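# Reseat two misplaced gears on the furnace tray

## Task

Correct the two wrongly placed gears so that every gear on the furnace tray rests flat on its peg with its narrower end on top, and release them once finished.

## Robot and tools

Robot: two 6-joint arms, left_arm and right_arm, each with a parallel-jaw gripper and a wrist camera. Their bases stand at (-0.011, +0.243, 0) m (left_arm, yawed slightly positive) and (-0.004, -0.251, 0) m (right_arm, yawed slightly negative).

Scene frame: origin on the table surface midway between the arms, +z up, +x pointing out across the table, +y toward left_arm. The arm names are labels only and do not match image sides. Gripper frame: fingers extend along its +z and close along its y. The reported hand point sits between the finger pads, roughly 1 cm short of the fingertips.

execute_actions(actions, pictures). actions is a list holding zero or one entry. An empty list only fetches the current state. A move entry is {"rows": [...], "steps": n}: 1 to 15 rows, n at most 15 (default 15), each step lasting 1/30 s; row k is used on step k and the final row repeats if rows run out. A wait entry is {"steps": n} with n up to 300, measured from the previous result, and your reply time counts toward it. A refused call moves nothing. pictures (true/false) decides whether camera images come back; they come by default.

Row layout: one flat list of 14 numbers, each in [-1, 1], covering both arms even when only one moves: left_arm waist, shoulder, elbow, wrist pitch, wrist yaw, wrist roll, opening, then the same seven for right_arm.

Joint entries are offsets, not poses. Each is measured from that arm's joint angles in the most recent result that listed them; before any such result in the scene, and for the second and later calls within one reply, they are measured from where the arm stands when the action begins. They do not build on the previous row. Scaling: 1.0 equals 1.264 rad (waist), 1.32 (shoulder), 1.276 (elbow), 1.83 (wrist pitch), 1.686 (wrist yaw), 2.022 (wrist roll). Joint ranges in radians: waist -2.880 to 2.880, shoulder 0.000 to 3.142, elbow 0.000 to 3.019, wrist pitch -1.693 to 1.571, wrist yaw -1.571 to 1.571, wrist roll -2.094 to 2.094. A request beyond a range end by over 0.019 rad is refused; the true ends may differ by up to 0.019 rad, and a joint asked past its true end is stopped there, with a "joint sent to its limit" note (possibly about an earlier action). Absence of that note does not prove there is room left.

Opening entries are absolute: +1 fully open, -1 shut.

Motion: each joint's command may lead its measured angle by at most 0.264 (waist), 0.32 (shoulder), 0.276 (elbow), 0.33 (wrist pitch), 0.186 (wrist yaw), 0.522 (wrist roll) rad per step, so big offsets take several steps. If the commanded joints would put a gripper over 70 mm from where it is measured, all of that arm's targets are pulled back proportionally. Arms keep heading for the last sent row while you think or wait, until everything has nearly stopped or a step is HELD. All-zero offsets are not a pause: they pull the arm back to the reference angles, and an arm can droop a little on each action. To keep an arm in place, put the correction toward its desired angles in a reply's first call, zeros in the following calls, and enlarge the correction whenever a joint still lags.

Results: a state line gives each arm's gripper position (m) and quat_wxyz in the scene frame; printed positions can be off, more so at far reach. Joint positions (rad) and Joint velocities (rad/s) come per arm in column order, followed by the finger gap in m (0.094 when fully open). grip_measured is the measured opening on the command scale, with a fixed per-gripper error up to about 1 mm. Between the extremes the fingers go where grip_measured would read your commanded value, so to hold something command below grip_measured: about 0.03 less for a firm hold, less difference for a gentle one. Pad force tops out near 50 to 62 N (lower on thin parts under about 2 mm), with a brief harder squeeze on first contact. "joint command not followed" means a clearance check altered or blocked joint targets on some steps; HELD marks steps where your row was partly or wholly not sent. MOTOR HOT appears from 85 °C while a load is held; at 100 °C an OVER-TEMPERATURE FAULT drops that arm until it cools, so avoid long holds.

zoom_image(camera, region): camera is one of cam_high, cam_low, cam_left_wrist, cam_right_wrist (all 504x504); region is [x0, y0, x1, y1] pixels from the top-left, no bigger than 504 by 504. It enlarges the latest image of that camera. Calibration (intrinsics, distortion, world-to-camera transforms) is provided and may be slightly off; wrist camera poses follow the reported joints.

read_manual(section): only "licences", returning URDF licence text; no motion.

finished_scene(scene): pass the current scene number to end and grade it; irreversible. The goal must be met and stay met.

Avoid: knocking or placing anything off the table (fails the task), arms striking or pressing on each other, dropping or letting gears slip, slamming or shoving hard. Brief external tugs on held parts or nudges to loose items can occur, so grip securely and check results. Open the grippers and back away before finishing.

Each tool is called after ">>>" as name(argument=value, ...) on one line, values as JSON.

## Session

>>> execute_actions(actions=[])

Scene clock: 0.00 s of 6880.00 s.
left_arm: end_effector_position=(+0.5430, -0.1383, +0.1716) grip_measured=+1.000 end_effector_quat_wxyz=(-0.100, -0.416, +0.896, -0.121) | right_arm: end_effector_position=(+0.2993, -0.6377, +0.2480) grip_measured=+1.000 end_effector_quat_wxyz=(+0.030, +0.523, +0.852, -0.022)
Joint positions: left_arm=[-0.592  2.088  2.042 -1.438  0.303 -1.409  0.094] | right_arm=[-0.785  1.577  1.536 -1.458  0.02   0.201  0.094]
Joint velocities: left_arm=[ 0.005  0.005 -0.017 -0.002  0.022  0.022  0.   ] | right_arm=[-0.005 -0.005 -0.002 -0.017 -0.066 -0.007  0.   ]
camera_calibration (this result's frames):
cam_left_wrist: T_world_to_cam=[[0.763797, -0.629173, 0.144064, -0.526978], [-0.480661, -0.405474, 0.777532, 0.07453], [-0.430788, -0.663123, -0.612119, 0.37199], [0, 0, 0, 1]] pos_world=[0.598577, -0.0546656, 0.245671]
cam_right_wrist: T_world_to_cam=[[-0.892121, -0.451409, 0.0187237, -0.0278579], [-0.378985, 0.770263, 0.512899, 0.480909], [-0.245949, 0.450472, -0.858245, 0.695601], [0, 0, 0, 1]] pos_world=[0.328487, -0.69635, 0.35086]

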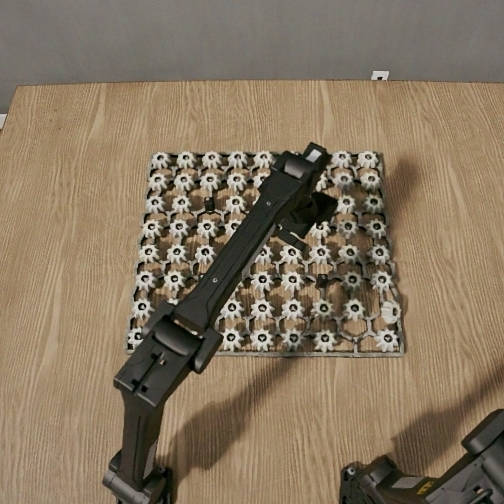

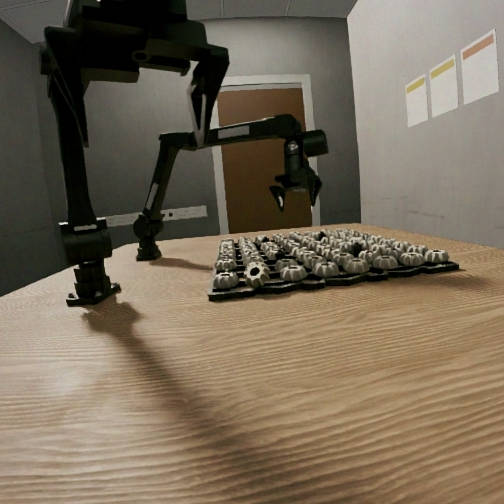

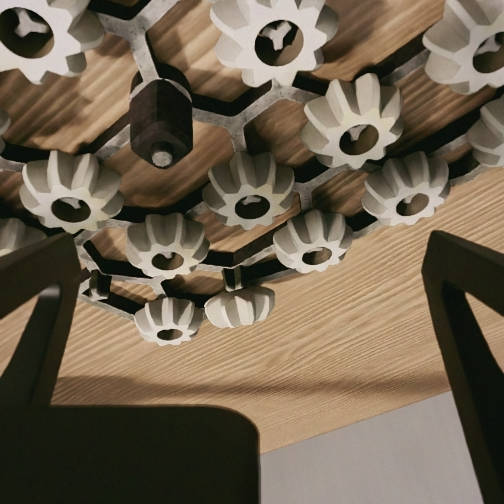

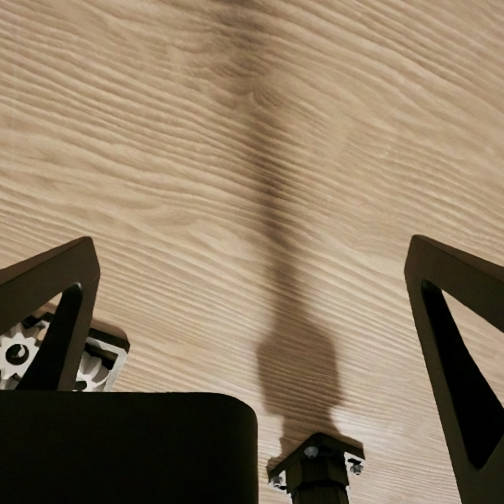

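>>> execute_actions(actions=[{"rows":[[0.85,-0.35,-0.3,0.1,-0.18,0.7,0.6,0,0,0,0,0,0,1]],"steps":15}], pictures=false)

>>> execute_actions(actions=[{"steps":60}])

>>> zoom_image(camera="cam_high", region=[120, 140, 420, 370])

>>> zoom_image(camera="cam_high", region=[300, 260, 420, 365])

Scene clock: 5.03 s of 6880.00 s.
left_arm: end_effector_position=(+0.5692, +0.1210, +0.1952) grip_measured=+0.603 end_effector_quat_wxyz=(+0.052, -0.366, +0.928, -0.052) | right_arm: end_effector_position=(+0.2993, -0.6377, +0.2480) grip_measured=+1.000 end_effector_quat_wxyz=(+0.030, +0.523, +0.852, -0.022)
Joint positions: left_arm=[-0.264  1.812  1.697 -1.313  0.032 -0.951  0.075] | right_arm=[-0.785  1.577  1.536 -1.458  0.02   0.201  0.094]
Joint velocities: left_arm=[ 0.982 -0.493 -0.208  0.134 -0.125  1.018  0.001] | right_arm=[-0.015 -0.015 -0.007  0.002 -0.007 -0.066  0.   ]
Steps of this call (steps 1 to 90: nothing new was sent; then 1.53 s passed at rest; steps 91 to 105: all 15 steps of this action). Readings (joint positions):
91: left_arm=[-0.588 2.081 2.028 -1.425 0.280 -1.386] | right_arm=[-0.785 1.577 1.536 -1.458 0.020 0.201]
92: left_arm=[-0.584 2.063 1.994 -1.404 0.252 -1.355] | right_arm=[-0.785 1.577 1.536 -1.458 0.020 0.201]
94: left_arm=[-0.560 2.024 1.921 -1.378 0.194 -1.295] | right_arm=[-0.785 1.577 1.536 -1.458 0.020 0.201]
98: left_arm=[-0.474 1.941 1.797 -1.346 0.098 -1.175] | right_arm=[-0.785 1.577 1.536 -1.458 0.020 0.201]
105: the state above

Scene clock: 7.03 s of 6880.00 s.
left_arm: end_effector_position=(+0.4812, +0.5394, +0.2724) grip_measured=+0.603 end_effector_quat_wxyz=(+0.149, -0.268, +0.951, +0.042) | right_arm: end_effector_position=(+0.2993, -0.6377, +0.2480) grip_measured=+1.000 end_effector_quat_wxyz=(+0.030, +0.523, +0.852, -0.022)
Joint positions: left_arm=[ 0.476  1.645  1.653 -1.269 -0.002 -0.006  0.075] | right_arm=[-0.785  1.577  1.536 -1.458  0.02   0.201  0.094]
Joint velocities: left_arm=[-0.005 -0.015 -0.017 -0.022  0.007  0.066 -0.   ] | right_arm=[-0.024 -0.015 -0.007  0.007 -0.051  0.007  0.   ]
Steps of this call (steps 1 to 60: the robot went on to your last target). Readings (joint positions):
1: left_arm=[-0.230 1.796 1.691 -1.309 0.027 -0.915] | right_arm=[-0.785 1.577 1.536 -1.458 0.020 0.201]
2: left_arm=[-0.194 1.781 1.685 -1.306 0.024 -0.878] | right_arm=[-0.785 1.577 1.536 -1.458 0.020 0.201]
4: left_arm=[-0.121 1.754 1.679 -1.299 0.018 -0.801] | right_arm=[-0.785 1.577 1.536 -1.458 0.020 0.201]
8: left_arm=[0.036 1.714 1.672 -1.289 0.012 -0.637] | right_arm=[-0.785 1.577 1.536 -1.458 0.020 0.201]
60: the state above
All arms were judged still, so your last target was given up. Only a new action makes them travel on or press farther. Fingers that are still opening or closing keep moving.
camera_calibration (this result's frames):
cam_left_wrist: T_world_to_cam=[[0.512009, -0.858969, 0.00424142, 0.215306], [-0.81907, -0.486727, 0.303681, 0.576967], [-0.258788, -0.158961, -0.952764, 0.594474], [0, 0, 0, 1]] pos_world=[0.51618, 0.560264, 0.390267]
cam_right_wrist: T_world_to_cam=[[-0.892121, -0.451409, 0.0187237, -0.0278579], [-0.378985, 0.770263, 0.512899, 0.480909], [-0.245949, 0.450472, -0.858245, 0.695601], [0, 0, 0, 1]] pos_world=[0.328487, -0.69635, 0.35086]

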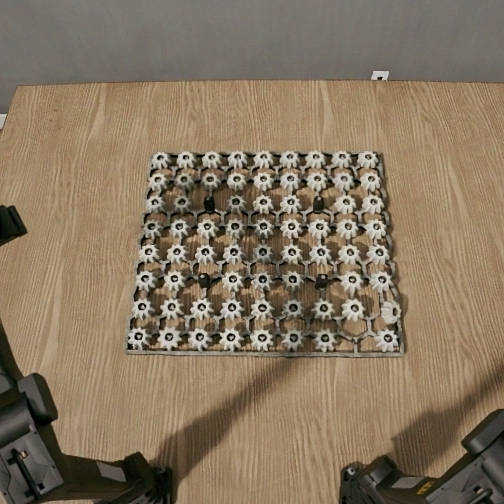

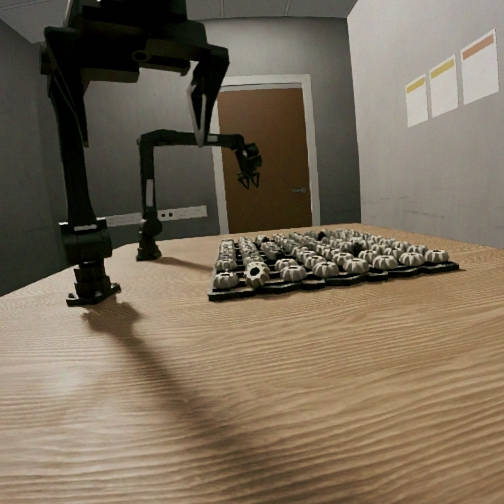

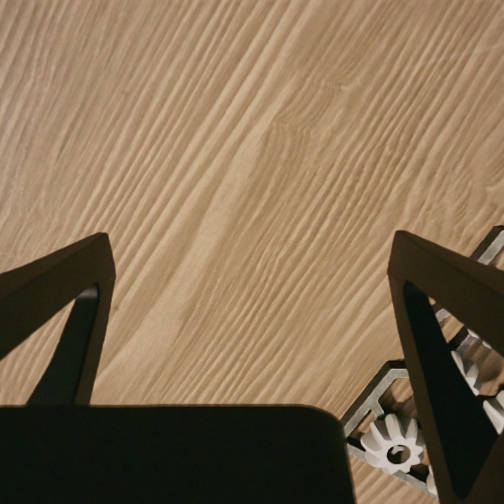

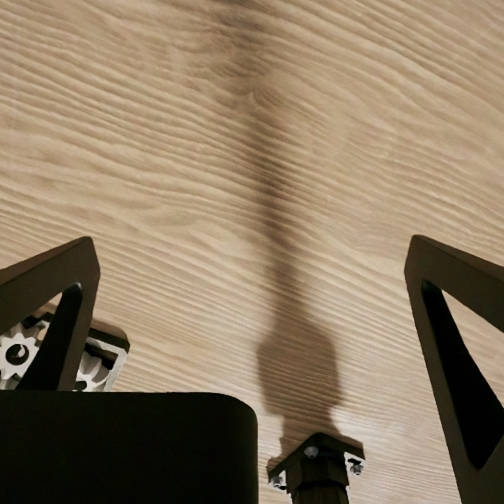

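Region (120, 140, 420, 370) of cam_high's 504x504 image, scaled by 1.680, with more detail than that image has; it fills the top 386 rows of this view, and the rest is white.

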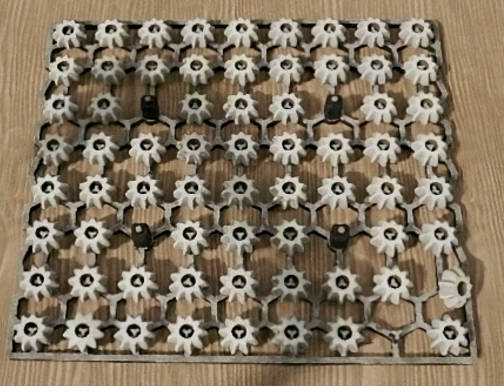

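Region (300, 260, 420, 365) of cam_high's 504x504 image, scaled by 4.200, with more detail than that image has; it fills the top 441 rows of this view, and the rest is white.

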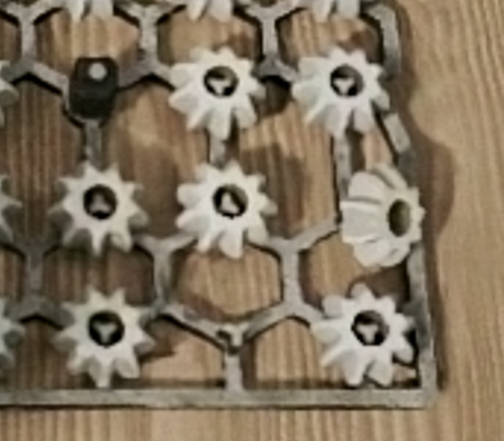

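>>> zoom_image(camera="cam_high", region=[120, 260, 300, 360])

>>> zoom_image(camera="cam_low", region=[190, 220, 350, 310])

Region (120, 260, 300, 360) of cam_high's 504x504 image, scaled by 2.800, with more detail than that image has.

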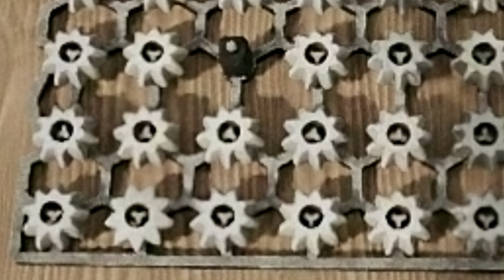

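Region (190, 220, 350, 310) of cam_low's 504x504 image, scaled by 3.150, with more detail than that image has; it fills the top 284 rows of this view, and the rest is white.

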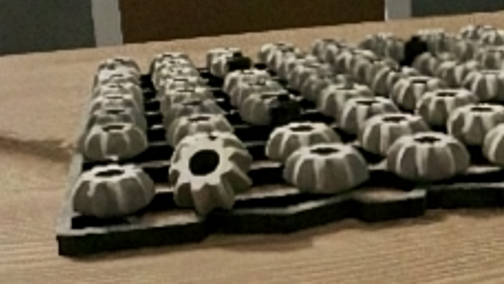

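>>> execute_actions(actions=[{"rows":[[0,-0.41,-1,1,0,0,0.45,0,0,0,0,0,0,1]],"steps":15}], pictures=false)

>>> execute_actions(actions=[{"steps":75}], pictures=false)

Scene clock: 34.47 s of 6880.00 s.
left_arm: end_effector_position=(+0.3583, +0.4653, +0.1770) grip_measured=+0.453 end_effector_quat_wxyz=(+0.462, -0.238, +0.845, +0.128) | right_arm: end_effector_position=(+0.2993, -0.6377, +0.2480) grip_measured=+1.000 end_effector_quat_wxyz=(+0.030, +0.523, +0.852, -0.022)
Joint positions: left_arm=[ 0.476  1.038  0.543 -0.076 -0.002 -0.006  0.068] | right_arm=[-0.785  1.577  1.536 -1.458  0.02   0.201  0.094]
Joint velocities: left_arm=[-0.005  0.474 -1.741  2.484 -0.037 -0.066  0.   ] | right_arm=[-0.005 -0.015 -0.022 -0.007 -0.022  0.007  0.   ]
Steps of this call (steps 1 to 90: nothing new was sent; then 23.93 s passed at rest; steps 91 to 105: all 15 steps of this action). Readings (joint positions):
91: left_arm=[0.476 1.625 1.621 -1.216 -0.002 -0.006] | right_arm=[-0.785 1.577 1.536 -1.458 0.020 0.201]
92: left_arm=[0.476 1.581 1.542 -1.116 -0.002 -0.006] | right_arm=[-0.785 1.577 1.536 -1.458 0.020 0.201]
94: left_arm=[0.476 1.461 1.366 -0.952 -0.002 -0.006] | right_arm=[-0.785 1.577 1.536 -1.458 0.020 0.201]
98: left_arm=[0.476 1.154 0.990 -0.563 -0.002 -0.006] | right_arm=[-0.785 1.577 1.536 -1.458 0.020 0.201]
105: the state above

Scene clock: 36.97 s of 6880.00 s.
left_arm: end_effector_position=(+0.3557, +0.4637, +0.1791) grip_measured=+0.453 end_effector_quat_wxyz=(+0.600, -0.213, +0.753, +0.166) | right_arm: end_effector_position=(+0.2993, -0.6377, +0.2480) grip_measured=+1.000 end_effector_quat_wxyz=(+0.030, +0.523, +0.852, -0.022)
Joint positions: left_arm=[ 0.476  1.109  0.34   0.543 -0.002 -0.006  0.068] | right_arm=[-0.785  1.577  1.536 -1.458  0.02   0.201  0.094]
Joint velocities: left_arm=[ 0.015 -0.005  0.002  0.007 -0.007 -0.007  0.   ] | right_arm=[-0.015 -0.015  0.012 -0.002  0.007  0.007  0.   ]
Steps of this call (steps 1 to 30: the robot went on to your last target; steps 31 to 75: nothing new was sent). Readings (joint positions):
1: left_arm=[0.476 1.057 0.480 0.018 -0.002 -0.006] | right_arm=[-0.785 1.577 1.536 -1.458 0.020 0.201]
2: left_arm=[0.476 1.079 0.420 0.118 -0.002 -0.006] | right_arm=[-0.785 1.577 1.536 -1.458 0.020 0.201]
4: left_arm=[0.476 1.119 0.339 0.299 -0.002 -0.006] | right_arm=[-0.785 1.577 1.536 -1.458 0.020 0.201]
8: left_arm=[0.476 1.126 0.330 0.504 -0.002 -0.006] | right_arm=[-0.785 1.577 1.536 -1.458 0.020 0.201]
75: the state above
All arms were judged still, so your last target was given up. Only a new action makes them travel on or press farther. Fingers that are still opening or closing keep moving.

Now fold q3 to ~.09 (q3 undershoots), waist to −.15.

>>> execute_actions(actions=[{"rows":[[0,-0.03,-0.19,0,0,0,0.45,0,0,0,0,0,0,1],[-0.1,-0.03,-0.19,0,0,0,0.45,0,0,0,0,0,0,1],[-0.3,-0.03,-0.19,0,0,0,0.45,0,0,0,0,0,0,1],[-0.495,-0.03,-0.19,0,0,0,0.45,0,0,0,0,0,0,1]],"steps":15}], pictures=false)

>>> execute_actions(actions=[{"steps":45}])

Scene clock: 40.93 s of 6880.00 s.
left_arm: end_effector_position=(+0.3187, +0.2086, +0.0670) grip_measured=+0.453 end_effector_quat_wxyz=(+0.528, +0.041, +0.848, -0.029) | right_arm: end_effector_position=(+0.2993, -0.6377, +0.2480) grip_measured=+1.000 end_effector_quat_wxyz=(+0.030, +0.523, +0.852, -0.022)
Joint positions: left_arm=[-0.167  1.081  0.083  0.54   0.003 -0.006  0.068] | right_arm=[-0.785  1.577  1.536 -1.458  0.02   0.201  0.094]
Joint velocities: left_arm=[ 0.132 -0.034 -0.007 -0.002 -0.007 -0.037  0.   ] | right_arm=[-0.005  0.005 -0.007 -0.007 -0.007  0.051  0.   ]
Steps of this call (steps 1 to 90: nothing new was sent; then 0.47 s passed at rest; steps 91 to 105: all 15 steps of this action). Readings (joint positions):
91: left_arm=[0.476 1.107 0.328 0.545 -0.002 -0.006] | right_arm=[-0.785 1.577 1.536 -1.458 0.020 0.201]
92: left_arm=[0.470 1.101 0.304 0.549 -0.004 -0.006] | right_arm=[-0.785 1.577 1.536 -1.458 0.020 0.201]
94: left_arm=[0.409 1.090 0.230 0.549 -0.007 -0.006] | right_arm=[-0.785 1.577 1.536 -1.458 0.020 0.201]
98: left_arm=[0.128 1.088 0.107 0.544 -0.005 -0.006] | right_arm=[-0.785 1.577 1.536 -1.458 0.020 0.201]
105: the state above

Scene clock: 42.43 s of 6880.00 s.
left_arm: end_effector_position=(+0.3191, +0.2125, +0.0673) grip_measured=+0.453 end_effector_quat_wxyz=(+0.528, +0.036, +0.848, -0.026) | right_arm: end_effector_position=(+0.2993, -0.6377, +0.2480) grip_measured=+1.000 end_effector_quat_wxyz=(+0.030, +0.523, +0.852, -0.022)
Joint positions: left_arm=[-0.156  1.08   0.083  0.54   0.001 -0.006  0.068] | right_arm=[-0.785  1.577  1.536 -1.458  0.02   0.201  0.094]
Joint velocities: left_arm=[-0.024 -0.005  0.002 -0.012 -0.066  0.007 -0.   ] | right_arm=[-0.005 -0.005  0.017 -0.007  0.081  0.022  0.   ]
Steps of this call (steps 1 to 30: the robot went on to your last target; steps 31 to 45: nothing new was sent). Readings (joint positions):
1: left_arm=[-0.163 1.080 0.083 0.540 0.002 -0.006] | right_arm=[-0.785 1.577 1.536 -1.458 0.020 0.201]
2: left_arm=[-0.159 1.080 0.083 0.540 0.002 -0.006] | right_arm=[-0.785 1.577 1.536 -1.458 0.020 0.201]
4: left_arm=[-0.156 1.080 0.083 0.540 0.001 -0.006] | right_arm=[-0.785 1.577 1.536 -1.458 0.020 0.201]
8: left_arm=[-0.156 1.080 0.083 0.540 0.001 -0.006] | right_arm=[-0.785 1.577 1.536 -1.458 0.020 0.201]
45: the state above
All arms were judged still, so your last target was given up. Only a new action makes them travel on or press farther. Fingers that are still opening or closing keep moving.
camera_calibration (this result's frames):
cam_left_wrist: T_world_to_cam=[[-0.098998, -0.995087, 0.000805008, 0.24248], [-0.875584, 0.0867245, -0.475218, 0.296006], [0.472814, -0.0477505, -0.879868, 0.0431549], [0, 0, 0, 1]] pos_world=[0.262779, 0.217678, 0.178443]
cam_right_wrist: T_world_to_cam=[[-0.892121, -0.451409, 0.0187237, -0.0278579], [-0.378985, 0.770263, 0.512899, 0.480909], [-0.245949, 0.450472, -0.858245, 0.695601], [0, 0, 0, 1]] pos_world=[0.328487, -0.69635, 0.35086]

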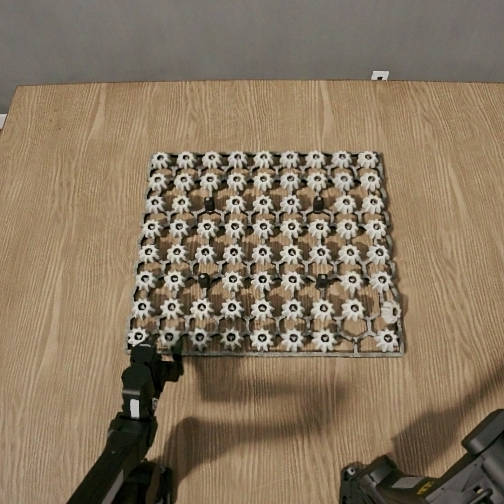

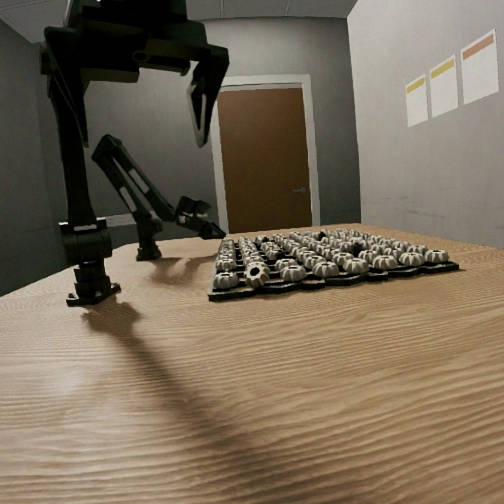

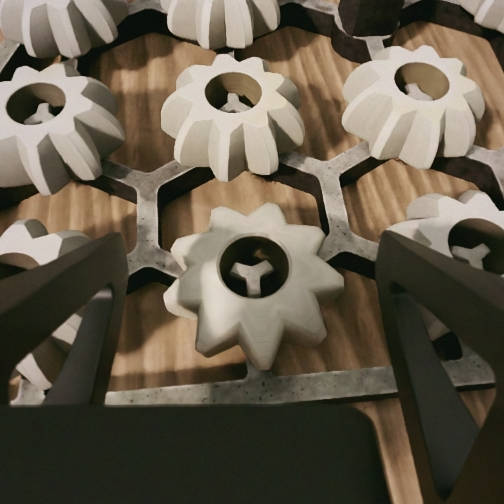

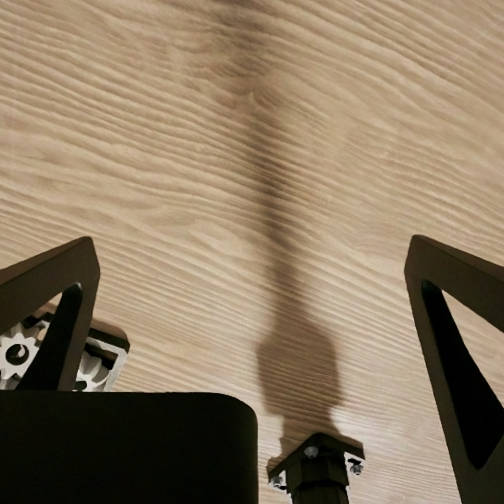

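>>> execute_actions(actions=[])

Scene clock: 58.90 s of 6880.00 s.
left_arm: end_effector_position=(+0.3191, +0.2125, +0.0673) grip_measured=+0.453 end_effector_quat_wxyz=(+0.528, +0.036, +0.848, -0.026) | right_arm: end_effector_position=(+0.2993, -0.6377, +0.2480) grip_measured=+1.000 end_effector_quat_wxyz=(+0.030, +0.523, +0.852, -0.022)
Joint positions: left_arm=[-0.156  1.08   0.083  0.54   0.001 -0.006  0.068] | right_arm=[-0.785  1.577  1.536 -1.458  0.02   0.201  0.094]
Joint velocities: left_arm=[-0.005  0.015 -0.022 -0.002  0.007  0.007 -0.   ] | right_arm=[-0.015 -0.015 -0.017 -0.002 -0.022  0.007  0.   ]
Steps of this call (steps 1 to 90: nothing new was sent; then 13.47 s passed at rest). Readings (joint positions):
1: left_arm=[-0.156 1.080 0.083 0.540 0.001 -0.006] | right_arm=[-0.785 1.577 1.536 -1.458 0.020 0.201]
2: left_arm=[-0.156 1.080 0.083 0.540 0.001 -0.006] | right_arm=[-0.785 1.577 1.536 -1.458 0.020 0.201]
4: left_arm=[-0.156 1.080 0.083 0.540 0.001 -0.006] | right_arm=[-0.785 1.577 1.536 -1.458 0.020 0.201]
8: left_arm=[-0.156 1.080 0.083 0.540 0.001 -0.006] | right_arm=[-0.785 1.577 1.536 -1.458 0.020 0.201]
90: the state above
camera_calibration (this result's frames):
cam_left_wrist: T_world_to_cam=[[-0.098998, -0.995087, 0.000805008, 0.24248], [-0.875584, 0.0867245, -0.475218, 0.296006], [0.472814, -0.0477505, -0.879868, 0.0431549], [0, 0, 0, 1]] pos_world=[0.262779, 0.217678, 0.178443]
cam_right_wrist: T_world_to_cam=[[-0.892121, -0.451409, 0.0187237, -0.0278579], [-0.378985, 0.770263, 0.512899, 0.480909], [-0.245949, 0.450472, -0.858245, 0.695601], [0, 0, 0, 1]] pos_world=[0.328487, -0.69635, 0.35086]

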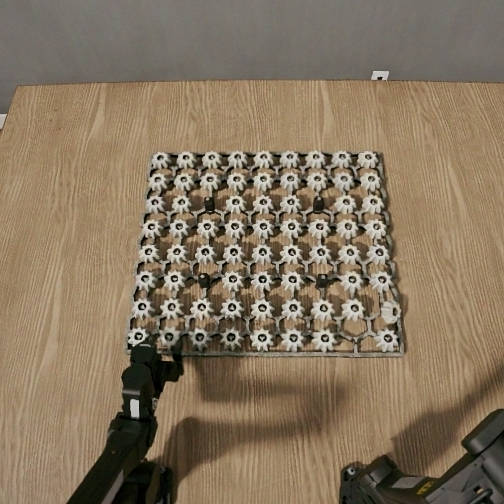

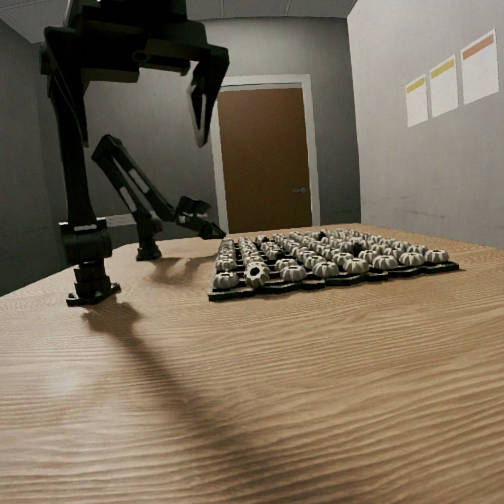

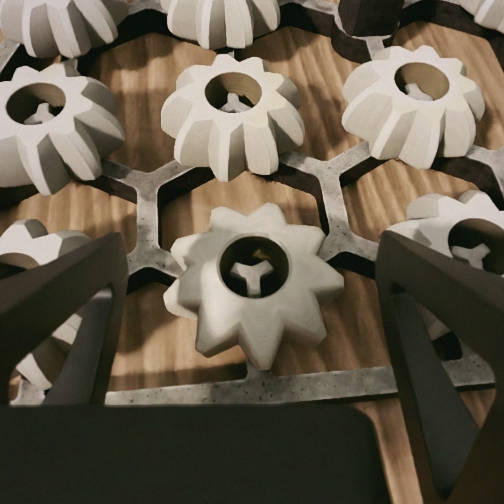

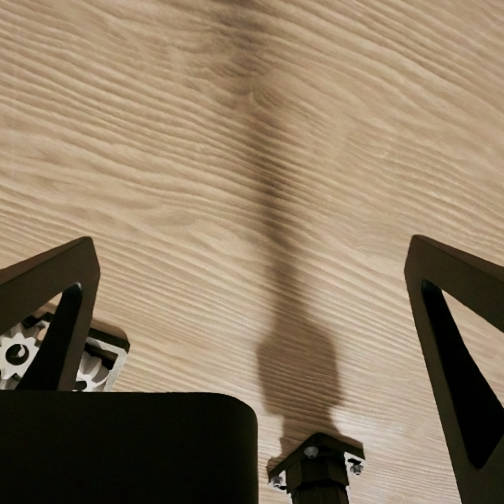

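>>> execute_actions(actions=[{"rows":[[0,0.08,0.005,0.05,0,0,0.45,0,0,0,0,0,0,1],[0,0.08,0.005,0.05,0,0,0.45,0,0,0,0,0,0,1],[0,0.08,0.005,0.05,0,0,0.45,0,0,0,0,0,0,1],[0,0.16,0.01,0.1,0,0,0.45,0,0,0,0,0,0,1],[0,0.16,0.01,0.1,0,0,0.45,0,0,0,0,0,0,1],[0,0.16,0.01,0.1,0,0,0.45,0,0,0,0,0,0,1],[0,0.2,0.015,0.125,0,0,0.45,0,0,0,0,0,0,1]],"steps":15}])

>>> execute_actions(actions=[{"steps":20}])

Scene clock: 65.27 s of 6880.00 s.
left_arm: end_effector_position=(+0.3199, +0.2124, +0.0270) grip_measured=+0.453 end_effector_quat_wxyz=(+0.500, +0.036, +0.865, -0.025) | right_arm: end_effector_position=(+0.2993, -0.6377, +0.2480) grip_measured=+1.000 end_effector_quat_wxyz=(+0.030, +0.523, +0.852, -0.022)
Joint positions: left_arm=[-0.156  1.353  0.082  0.747  0.001 -0.006  0.068] | right_arm=[-0.785  1.577  1.536 -1.458  0.02   0.201  0.094]
Joint velocities: left_arm=[-0.015  0.005  0.007  0.032  0.022  0.022 -0.001] | right_arm=[ 0.005  0.005  0.007 -0.007 -0.051 -0.037  0.   ]
Steps of this call (steps 1 to 90: nothing new was sent; then 2.87 s passed at rest; steps 91 to 105: all 15 steps of this action). Readings (joint positions):
91: left_arm=[-0.156 1.088 0.082 0.554 0.001 -0.006] | right_arm=[-0.785 1.577 1.536 -1.458 0.020 0.201]
92: left_arm=[-0.156 1.110 0.082 0.578 0.001 -0.006] | right_arm=[-0.785 1.577 1.536 -1.458 0.020 0.201]
94: left_arm=[-0.156 1.168 0.082 0.621 0.001 -0.006] | right_arm=[-0.785 1.577 1.536 -1.458 0.020 0.201]
98: left_arm=[-0.156 1.314 0.082 0.713 0.001 -0.006] | right_arm=[-0.785 1.577 1.536 -1.458 0.020 0.201]
105: the state above
camera_calibration (this result's frames):
cam_left_wrist: T_world_to_cam=[[-0.0989231, -0.995094, 0.00144732, 0.24248], [-0.905206, 0.089383, -0.415467, 0.284855], [0.4133, -0.0424094, -0.909607, 0.0261078], [0, 0, 0, 1]] pos_world=[0.271049, 0.216936, 0.141745]
cam_right_wrist: T_world_to_cam=[[-0.892121, -0.451409, 0.0187237, -0.0278579], [-0.378985, 0.770263, 0.512899, 0.480909], [-0.245949, 0.450472, -0.858245, 0.695601], [0, 0, 0, 1]] pos_world=[0.328487, -0.69635, 0.35086]

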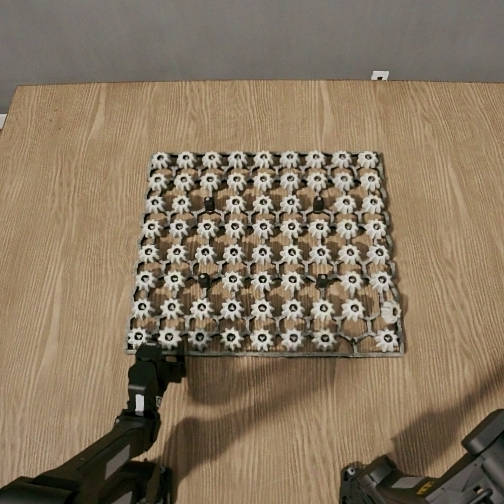

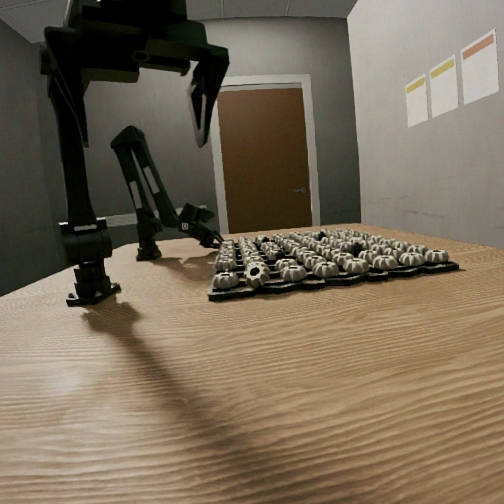

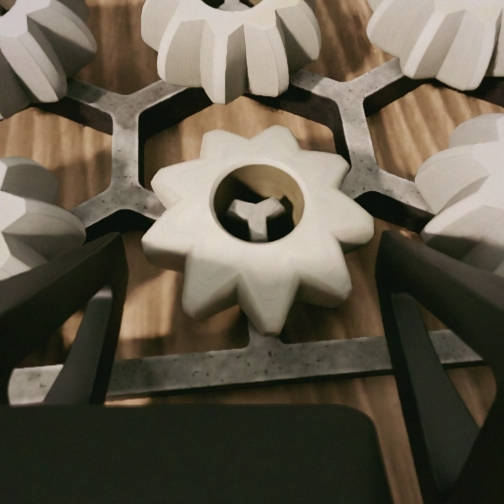

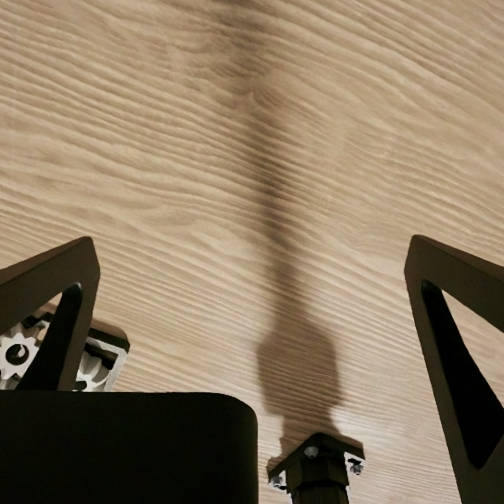

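Scene clock: 65.93 s of 6880.00 s.
left_arm: end_effector_position=(+0.3200, +0.2124, +0.0272) grip_measured=+0.453 end_effector_quat_wxyz=(+0.500, +0.036, +0.865, -0.025) | right_arm: end_effector_position=(+0.2993, -0.6377, +0.2480) grip_measured=+1.000 end_effector_quat_wxyz=(+0.030, +0.523, +0.852, -0.022)
Joint positions: left_arm=[-0.156  1.353  0.082  0.748  0.001 -0.006  0.068] | right_arm=[-0.785  1.577  1.536 -1.458  0.02   0.201  0.094]
Joint velocities: left_arm=[ 0.015 -0.005  0.002 -0.012 -0.007  0.051 -0.   ] | right_arm=[ 0.005 -0.005 -0.002  0.002  0.051  0.007  0.   ]
Steps of this call (steps 1 to 15: the robot went on to your last target; steps 16 to 20: nothing new was sent). Readings (joint positions):
1: left_arm=[-0.156 1.353 0.082 0.748 0.001 -0.006] | right_arm=[-0.785 1.577 1.536 -1.458 0.020 0.201]
2: left_arm=[-0.156 1.353 0.082 0.748 0.001 -0.006] | right_arm=[-0.785 1.577 1.536 -1.458 0.020 0.201]
4: left_arm=[-0.156 1.353 0.082 0.748 0.001 -0.006] | right_arm=[-0.785 1.577 1.536 -1.458 0.020 0.201]
8: left_arm=[-0.156 1.353 0.082 0.748 0.001 -0.006] | right_arm=[-0.785 1.577 1.536 -1.458 0.020 0.201]
20: the state above
All arms were judged still, so your last target was given up. Only a new action makes them travel on or press farther. Fingers that are still opening or closing keep moving.
camera_calibration (this result's frames):
cam_left_wrist: T_world_to_cam=[[-0.0989242, -0.995094, 0.00144001, 0.242481], [-0.90489, 0.0893546, -0.416161, 0.284931], [0.413991, -0.0424715, -0.90929, 0.026], [0, 0, 0, 1]] pos_world=[0.271055, 0.216936, 0.14187]
cam_right_wrist: T_world_to_cam=[[-0.892121, -0.451409, 0.0187237, -0.0278579], [-0.378985, 0.770263, 0.512899, 0.480909], [-0.245949, 0.450472, -0.858245, 0.695601], [0, 0, 0, 1]] pos_world=[0.328487, -0.69635, 0.35086]

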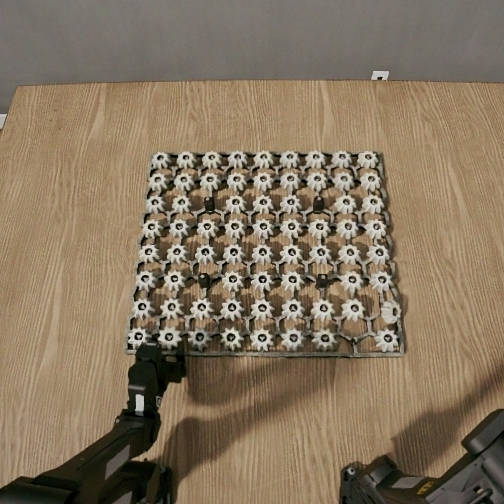

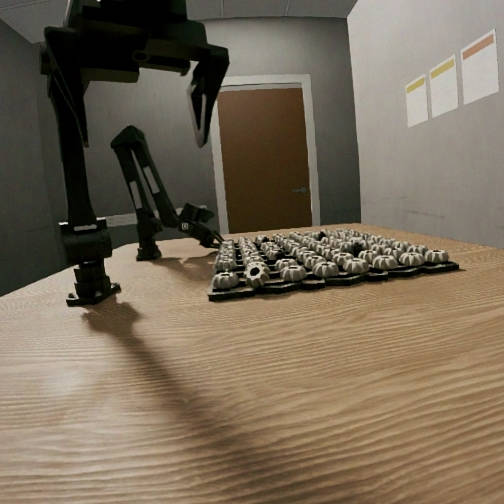

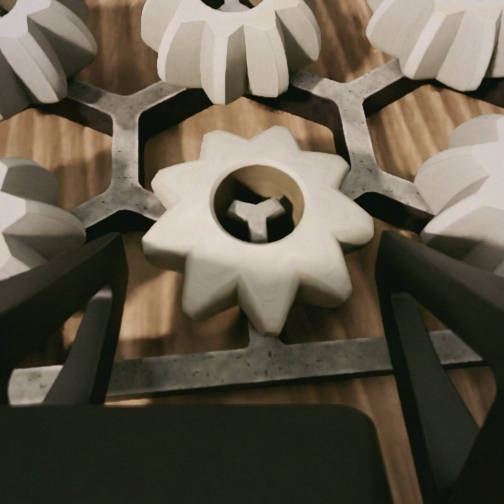

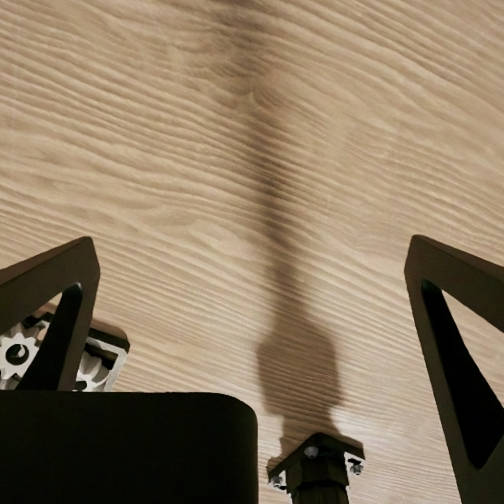

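>>> execute_actions(actions=[{"rows":[[0,0.005,0.04,-0.02,0,0,0.45,0,0,0,0,0,0,1],[0,0.005,0.04,-0.02,0,0,0.45,0,0,0,0,0,0,1],[0,0.005,0.07,-0.03,0,0,0.45,0,0,0,0,0,0,1]],"steps":15}])

Scene clock: 70.03 s of 6880.00 s.
left_arm: end_effector_position=(+0.3462, +0.2100, +0.0394) grip_measured=+0.453 end_effector_quat_wxyz=(+0.508, +0.036, +0.860, -0.025) | right_arm: end_effector_position=(+0.2993, -0.6377, +0.2480) grip_measured=+1.000 end_effector_quat_wxyz=(+0.030, +0.523, +0.852, -0.022)
Joint positions: left_arm=[-0.156  1.353  0.149  0.7    0.001 -0.006  0.068] | right_arm=[-0.785  1.577  1.536 -1.458  0.02   0.201  0.094]
Joint velocities: left_arm=[-0.005  0.005 -0.002 -0.007  0.051 -0.037  0.001] | right_arm=[-0.015 -0.015  0.002 -0.007  0.051 -0.022  0.   ]
Steps of this call (steps 1 to 90: nothing new was sent; then 0.60 s passed at rest; steps 91 to 105: all 15 steps of this action). Readings (joint positions):
91: left_arm=[-0.156 1.353 0.084 0.743 0.001 -0.006] | right_arm=[-0.785 1.577 1.536 -1.458 0.020 0.201]
92: left_arm=[-0.156 1.353 0.087 0.733 0.001 -0.006] | right_arm=[-0.785 1.577 1.536 -1.458 0.020 0.201]
94: left_arm=[-0.156 1.353 0.104 0.711 0.001 -0.006] | right_arm=[-0.785 1.577 1.536 -1.458 0.020 0.201]
98: left_arm=[-0.156 1.353 0.142 0.702 0.001 -0.006] | right_arm=[-0.785 1.577 1.536 -1.458 0.020 0.201]
105: the state above
camera_calibration (this result's frames):
cam_left_wrist: T_world_to_cam=[[-0.0989489, -0.995092, 0.00126434, 0.24273], [-0.897149, 0.0886599, -0.43274, 0.312064], [0.430503, -0.0439534, -0.901518, 0.0204487], [0, 0, 0, 1]] pos_world=[0.295183, 0.21477, 0.15317]
cam_right_wrist: T_world_to_cam=[[-0.892121, -0.451409, 0.0187237, -0.0278579], [-0.378985, 0.770263, 0.512899, 0.480909], [-0.245949, 0.450472, -0.858245, 0.695601], [0, 0, 0, 1]] pos_world=[0.328487, -0.69635, 0.35086]

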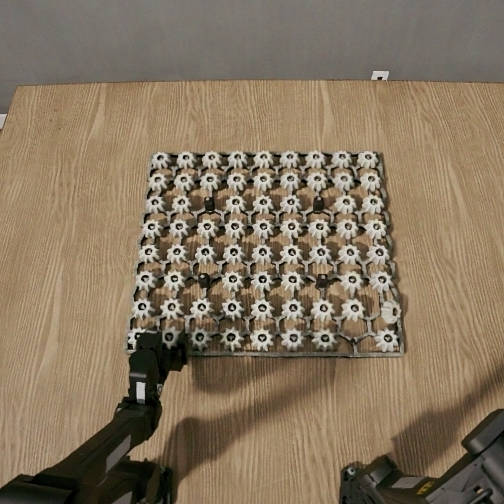

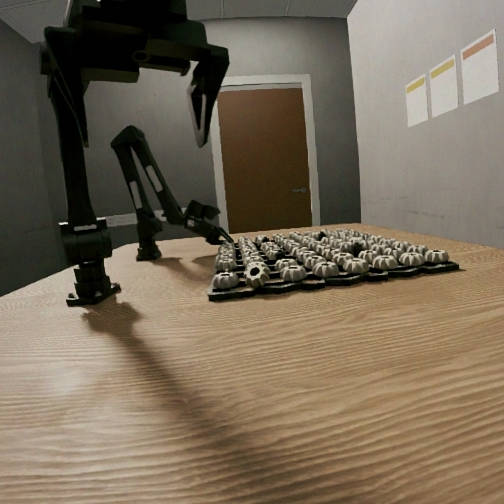

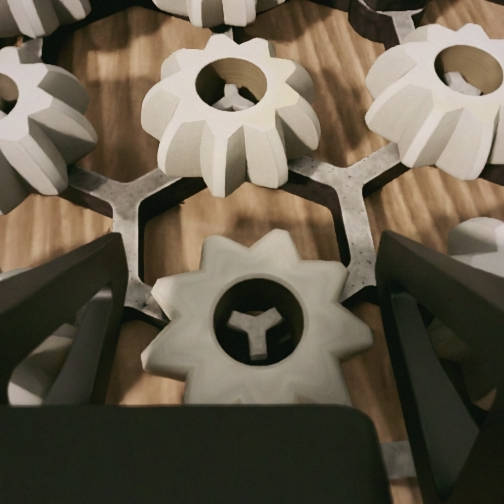

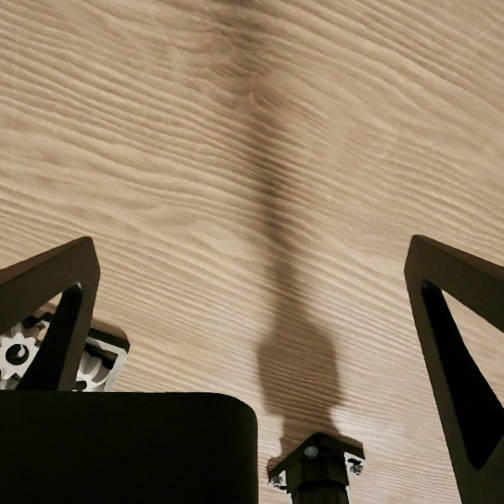

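>>> execute_actions(actions=[{"rows":[[0,0,0.005,-0.028,0,0,0.45,0,0,0,0,0,0,1],[0,0,0.005,-0.028,0,0,0.45,0,0,0,0,0,0,1],[0,0,0.005,-0.028,0,0,0.45,0,0,0,0,0,0,1],[0,0,0.005,-0.028,0,0,0.45,0,0,0,0,0,0,1],[0,0,0.005,-0.028,0,0,0.45,0,0,0,0,0,0,1],[0,0,0.005,-0.028,0,0,0.3,0,0,0,0,0,0,1],[0,0,0.005,-0.028,0,0,0.22,0,0,0,0,0,0,1],[0,0,0.005,-0.028,0,0,0.16,0,0,0,0,0,0,1]],"steps":15}])

Scene clock: 74.97 s of 6880.00 s.
left_arm: end_effector_position=(+0.3403, +0.2099, +0.0297) grip_measured=+0.196 end_effector_quat_wxyz=(+0.488, +0.037, +0.872, -0.025) | right_arm: end_effector_position=(+0.2993, -0.6377, +0.2480) grip_measured=+1.000 end_effector_quat_wxyz=(+0.030, +0.523, +0.852, -0.022)
Joint positions: left_arm=[-0.157  1.353  0.148  0.656  0.004 -0.006  0.056] | right_arm=[-0.785  1.577  1.536 -1.458  0.02   0.201  0.094]
Joint velocities: left_arm=[-0.005 -0.005 -0.002  0.012 -0.037 -0.037 -0.   ] | right_arm=[-0.005 -0.005 -0.012 -0.017  0.037 -0.022  0.   ]
Steps of this call (steps 1 to 15: the robot went on to your last target; steps 16 to 90: nothing new was sent; then 1.43 s passed at rest; steps 91 to 105: all 15 steps of this action). Readings (joint positions):
91: left_arm=[-0.156 1.353 0.149 0.693 0.001 -0.006] | right_arm=[-0.785 1.577 1.536 -1.458 0.020 0.201]
92: left_arm=[-0.156 1.353 0.149 0.680 0.001 -0.006] | right_arm=[-0.785 1.577 1.536 -1.458 0.020 0.201]
94: left_arm=[-0.156 1.353 0.148 0.662 0.001 -0.006] | right_arm=[-0.785 1.577 1.536 -1.458 0.020 0.201]
98: left_arm=[-0.157 1.353 0.148 0.656 0.004 -0.006] | right_arm=[-0.785 1.577 1.536 -1.458 0.020 0.201]
105: the state above
camera_calibration (this result's frames):
cam_left_wrist: T_world_to_cam=[[-0.101851, -0.994794, 0.0032884, 0.242893], [-0.915417, 0.0924295, -0.39175, 0.306823], [0.389407, -0.0429106, -0.920066, 0.0285782], [0, 0, 0, 1]] pos_world=[0.294482, 0.214495, 0.145693]
cam_right_wrist: T_world_to_cam=[[-0.892121, -0.451409, 0.0187237, -0.0278579], [-0.378985, 0.770263, 0.512899, 0.480909], [-0.245949, 0.450472, -0.858245, 0.695601], [0, 0, 0, 1]] pos_world=[0.328487, -0.69635, 0.35086]

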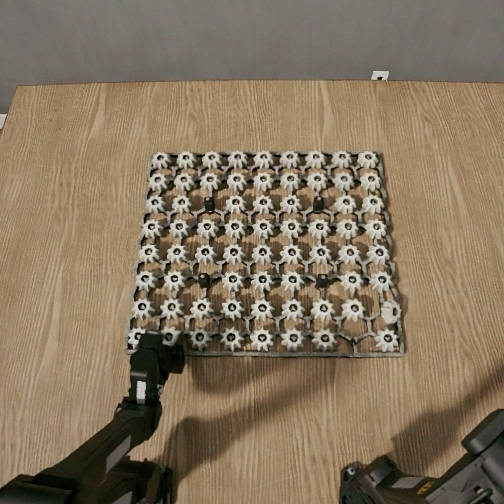

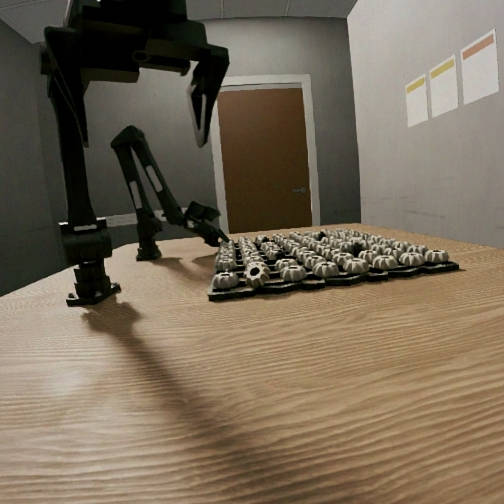

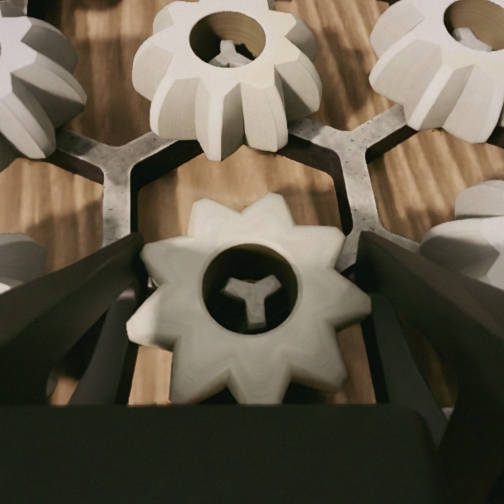

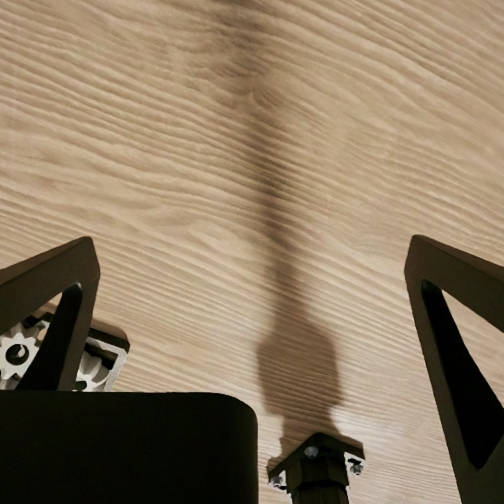

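>>> execute_actions(actions=[{"rows":[[0,-0.07,0,-0.04,0,0,0.16,0,0,0,0,0,0,1],[0,-0.07,0,-0.04,0,0,0.16,0,0,0,0,0,0,1],[0,-0.14,0,-0.08,0,0,0.16,0,0,0,0,0,0,1],[0,-0.14,0,-0.08,0,0,0.16,0,0,0,0,0,0,1],[0,-0.2,0,-0.11,0,0,0.16,0,0,0,0,0,0,1],[0,-0.2,0,-0.11,0,0,0.16,0,0,0,0,0,0,1],[0,-0.25,0.1,-0.13,0,0,0.16,0,0,0,0,0,0,1],[0,-0.3,0.2,-0.15,0,0,0.16,0,0,0,0,0,0,1],[0,-0.35,0.3,-0.16,0,0,0.16,0,0,0,0,0,0,1],[0,-0.38,0.38,-0.16,0,0,0.16,0,0,0,0,0,0,1]],"steps":15}], pictures=false)

>>> execute_actions(actions=[{"steps":25}], pictures=false)

Scene clock: 82.40 s of 6880.00 s.
left_arm: end_effector_position=(+0.3628, +0.2066, +0.1380) grip_measured=+0.196 end_effector_quat_wxyz=(+0.570, +0.037, +0.820, -0.032) | right_arm: end_effector_position=(+0.2993, -0.6377, +0.2480) grip_measured=+1.000 end_effector_quat_wxyz=(+0.030, +0.523, +0.852, -0.022)
Joint positions: left_arm=[-0.158  0.965  0.228  0.382  0.009 -0.006  0.056] | right_arm=[-0.785  1.577  1.536 -1.458  0.02   0.201  0.094]
Joint velocities: left_arm=[-0.005 -0.366  0.364 -0.159 -0.11   0.051 -0.001] | right_arm=[-0.005  0.005 -0.007 -0.002  0.051  0.051  0.   ]
Steps of this call (steps 1 to 15: the robot went on to your last target; steps 16 to 90: nothing new was sent; then 3.93 s passed at rest; steps 91 to 105: all 15 steps of this action). Readings (joint positions):
91: left_arm=[-0.157 1.346 0.148 0.646 0.004 -0.006] | right_arm=[-0.785 1.577 1.536 -1.458 0.020 0.201]
92: left_arm=[-0.157 1.329 0.148 0.623 0.007 -0.006] | right_arm=[-0.785 1.577 1.536 -1.458 0.020 0.201]
94: left_arm=[-0.158 1.270 0.149 0.557 0.011 -0.006] | right_arm=[-0.785 1.577 1.536 -1.458 0.020 0.201]
98: left_arm=[-0.158 1.109 0.152 0.451 0.009 -0.006] | right_arm=[-0.785 1.577 1.536 -1.458 0.020 0.201]
105: the state above

Scene clock: 83.23 s of 6880.00 s.
left_arm: end_effector_position=(+0.4209, +0.2013, +0.2974) grip_measured=+0.196 end_effector_quat_wxyz=(+0.681, +0.034, +0.730, -0.037) | right_arm: end_effector_position=(+0.2993, -0.6377, +0.2480) grip_measured=+1.000 end_effector_quat_wxyz=(+0.030, +0.523, +0.852, -0.022)
Joint positions: left_arm=[-0.158  0.898  0.481  0.348  0.009 -0.006  0.056] | right_arm=[-0.785  1.577  1.536 -1.458  0.02   0.201  0.094]
Joint velocities: left_arm=[-0.015 -0.063  0.164 -0.002 -0.022 -0.022 -0.   ] | right_arm=[-0.005 -0.005  0.002 -0.002 -0.125 -0.007  0.   ]
Steps of this call (steps 1 to 25: the robot went on to your last target). Readings (joint positions):
1: left_arm=[-0.158 0.954 0.241 0.377 0.009 -0.006] | right_arm=[-0.785 1.577 1.536 -1.458 0.020 0.201]
2: left_arm=[-0.158 0.944 0.253 0.373 0.009 -0.006] | right_arm=[-0.785 1.577 1.536 -1.458 0.020 0.201]
4: left_arm=[-0.158 0.930 0.279 0.366 0.009 -0.006] | right_arm=[-0.785 1.577 1.536 -1.458 0.020 0.201]
8: left_arm=[-0.158 0.917 0.329 0.357 0.009 -0.006] | right_arm=[-0.785 1.577 1.536 -1.458 0.020 0.201]
25: the state above

>>> execute_actions(actions=[{"rows":[[0.52,0.18,0.21,-0.966,0,0,0.16,0,0,0,0,0,0,1]],"steps":15}], pictures=false)

>>> execute_actions(actions=[{"steps":70}], pictures=false)

Scene clock: 88.43 s of 6880.00 s.
left_arm: end_effector_position=(+0.2728, +0.4380, +0.0846) grip_measured=+0.196 end_effector_quat_wxyz=(+0.142, -0.296, +0.943, +0.047) | right_arm: end_effector_position=(+0.2993, -0.6377, +0.2480) grip_measured=+1.000 end_effector_quat_wxyz=(+0.030, +0.523, +0.852, -0.022)
Joint positions: left_arm=[ 0.534  1.175  0.664 -0.76  -0.007 -0.006  0.056] | right_arm=[-0.785  1.577  1.536 -1.458  0.02   0.201  0.094]
Joint velocities: left_arm=[ 0.503 -0.034  0.115 -3.221 -0.051 -0.037  0.   ] | right_arm=[ 0.005  0.005 -0.012 -0.017 -0.051 -0.022  0.   ]
Steps of this call (steps 1 to 45: the robot went on to your last target; steps 46 to 90: nothing new was sent; then 1.70 s passed at rest; steps 91 to 105: all 15 steps of this action). Readings (joint positions):
91: left_arm=[-0.148 0.879 0.588 0.322 0.016 -0.006] | right_arm=[-0.785 1.577 1.536 -1.458 0.020 0.201]
92: left_arm=[-0.123 0.895 0.603 0.271 0.023 -0.006] | right_arm=[-0.785 1.577 1.536 -1.458 0.020 0.201]
94: left_arm=[-0.047 0.958 0.628 0.164 0.023 -0.006] | right_arm=[-0.785 1.577 1.536 -1.458 0.020 0.201]
98: left_arm=[0.155 1.097 0.645 -0.095 0.019 -0.006] | right_arm=[-0.785 1.577 1.536 -1.458 0.020 0.201]
105: the state above

Scene clock: 90.77 s of 6880.00 s.
left_arm: end_effector_position=(+0.1578, +0.3483, +0.0978) grip_measured=+0.196 end_effector_quat_wxyz=(-0.143, -0.280, +0.948, -0.045) | right_arm: end_effector_position=(+0.2993, -0.6377, +0.2480) grip_measured=+1.000 end_effector_quat_wxyz=(+0.030, +0.523, +0.852, -0.022)
Joint positions: left_arm=[ 0.501  1.154  0.687 -1.405  0.007 -0.006  0.056] | right_arm=[-0.785  1.577  1.536 -1.458  0.02   0.201  0.094]
Joint velocities: left_arm=[ 0.005 -0.005  0.022 -0.012 -0.051  0.051  0.   ] | right_arm=[-0.005 -0.005 -0.012  0.007  0.022  0.022  0.   ]
Steps of this call (steps 1 to 30: the robot went on to your last target; steps 31 to 70: nothing new was sent). Readings (joint positions):
1: left_arm=[0.543 1.173 0.667 -0.867 -0.007 -0.006] | right_arm=[-0.785 1.577 1.536 -1.458 0.020 0.201]
2: left_arm=[0.540 1.172 0.670 -0.975 -0.004 -0.006] | right_arm=[-0.785 1.577 1.536 -1.458 0.020 0.201]
4: left_arm=[0.520 1.170 0.671 -1.187 0.004 -0.006] | right_arm=[-0.785 1.577 1.536 -1.458 0.020 0.201]
8: left_arm=[0.501 1.159 0.673 -1.396 0.007 -0.006] | right_arm=[-0.785 1.577 1.536 -1.458 0.020 0.201]
70: the state above
All arms were judged still, so your last target was given up. Only a new action makes them travel on or press farther. Fingers that are still opening or closing keep moving.


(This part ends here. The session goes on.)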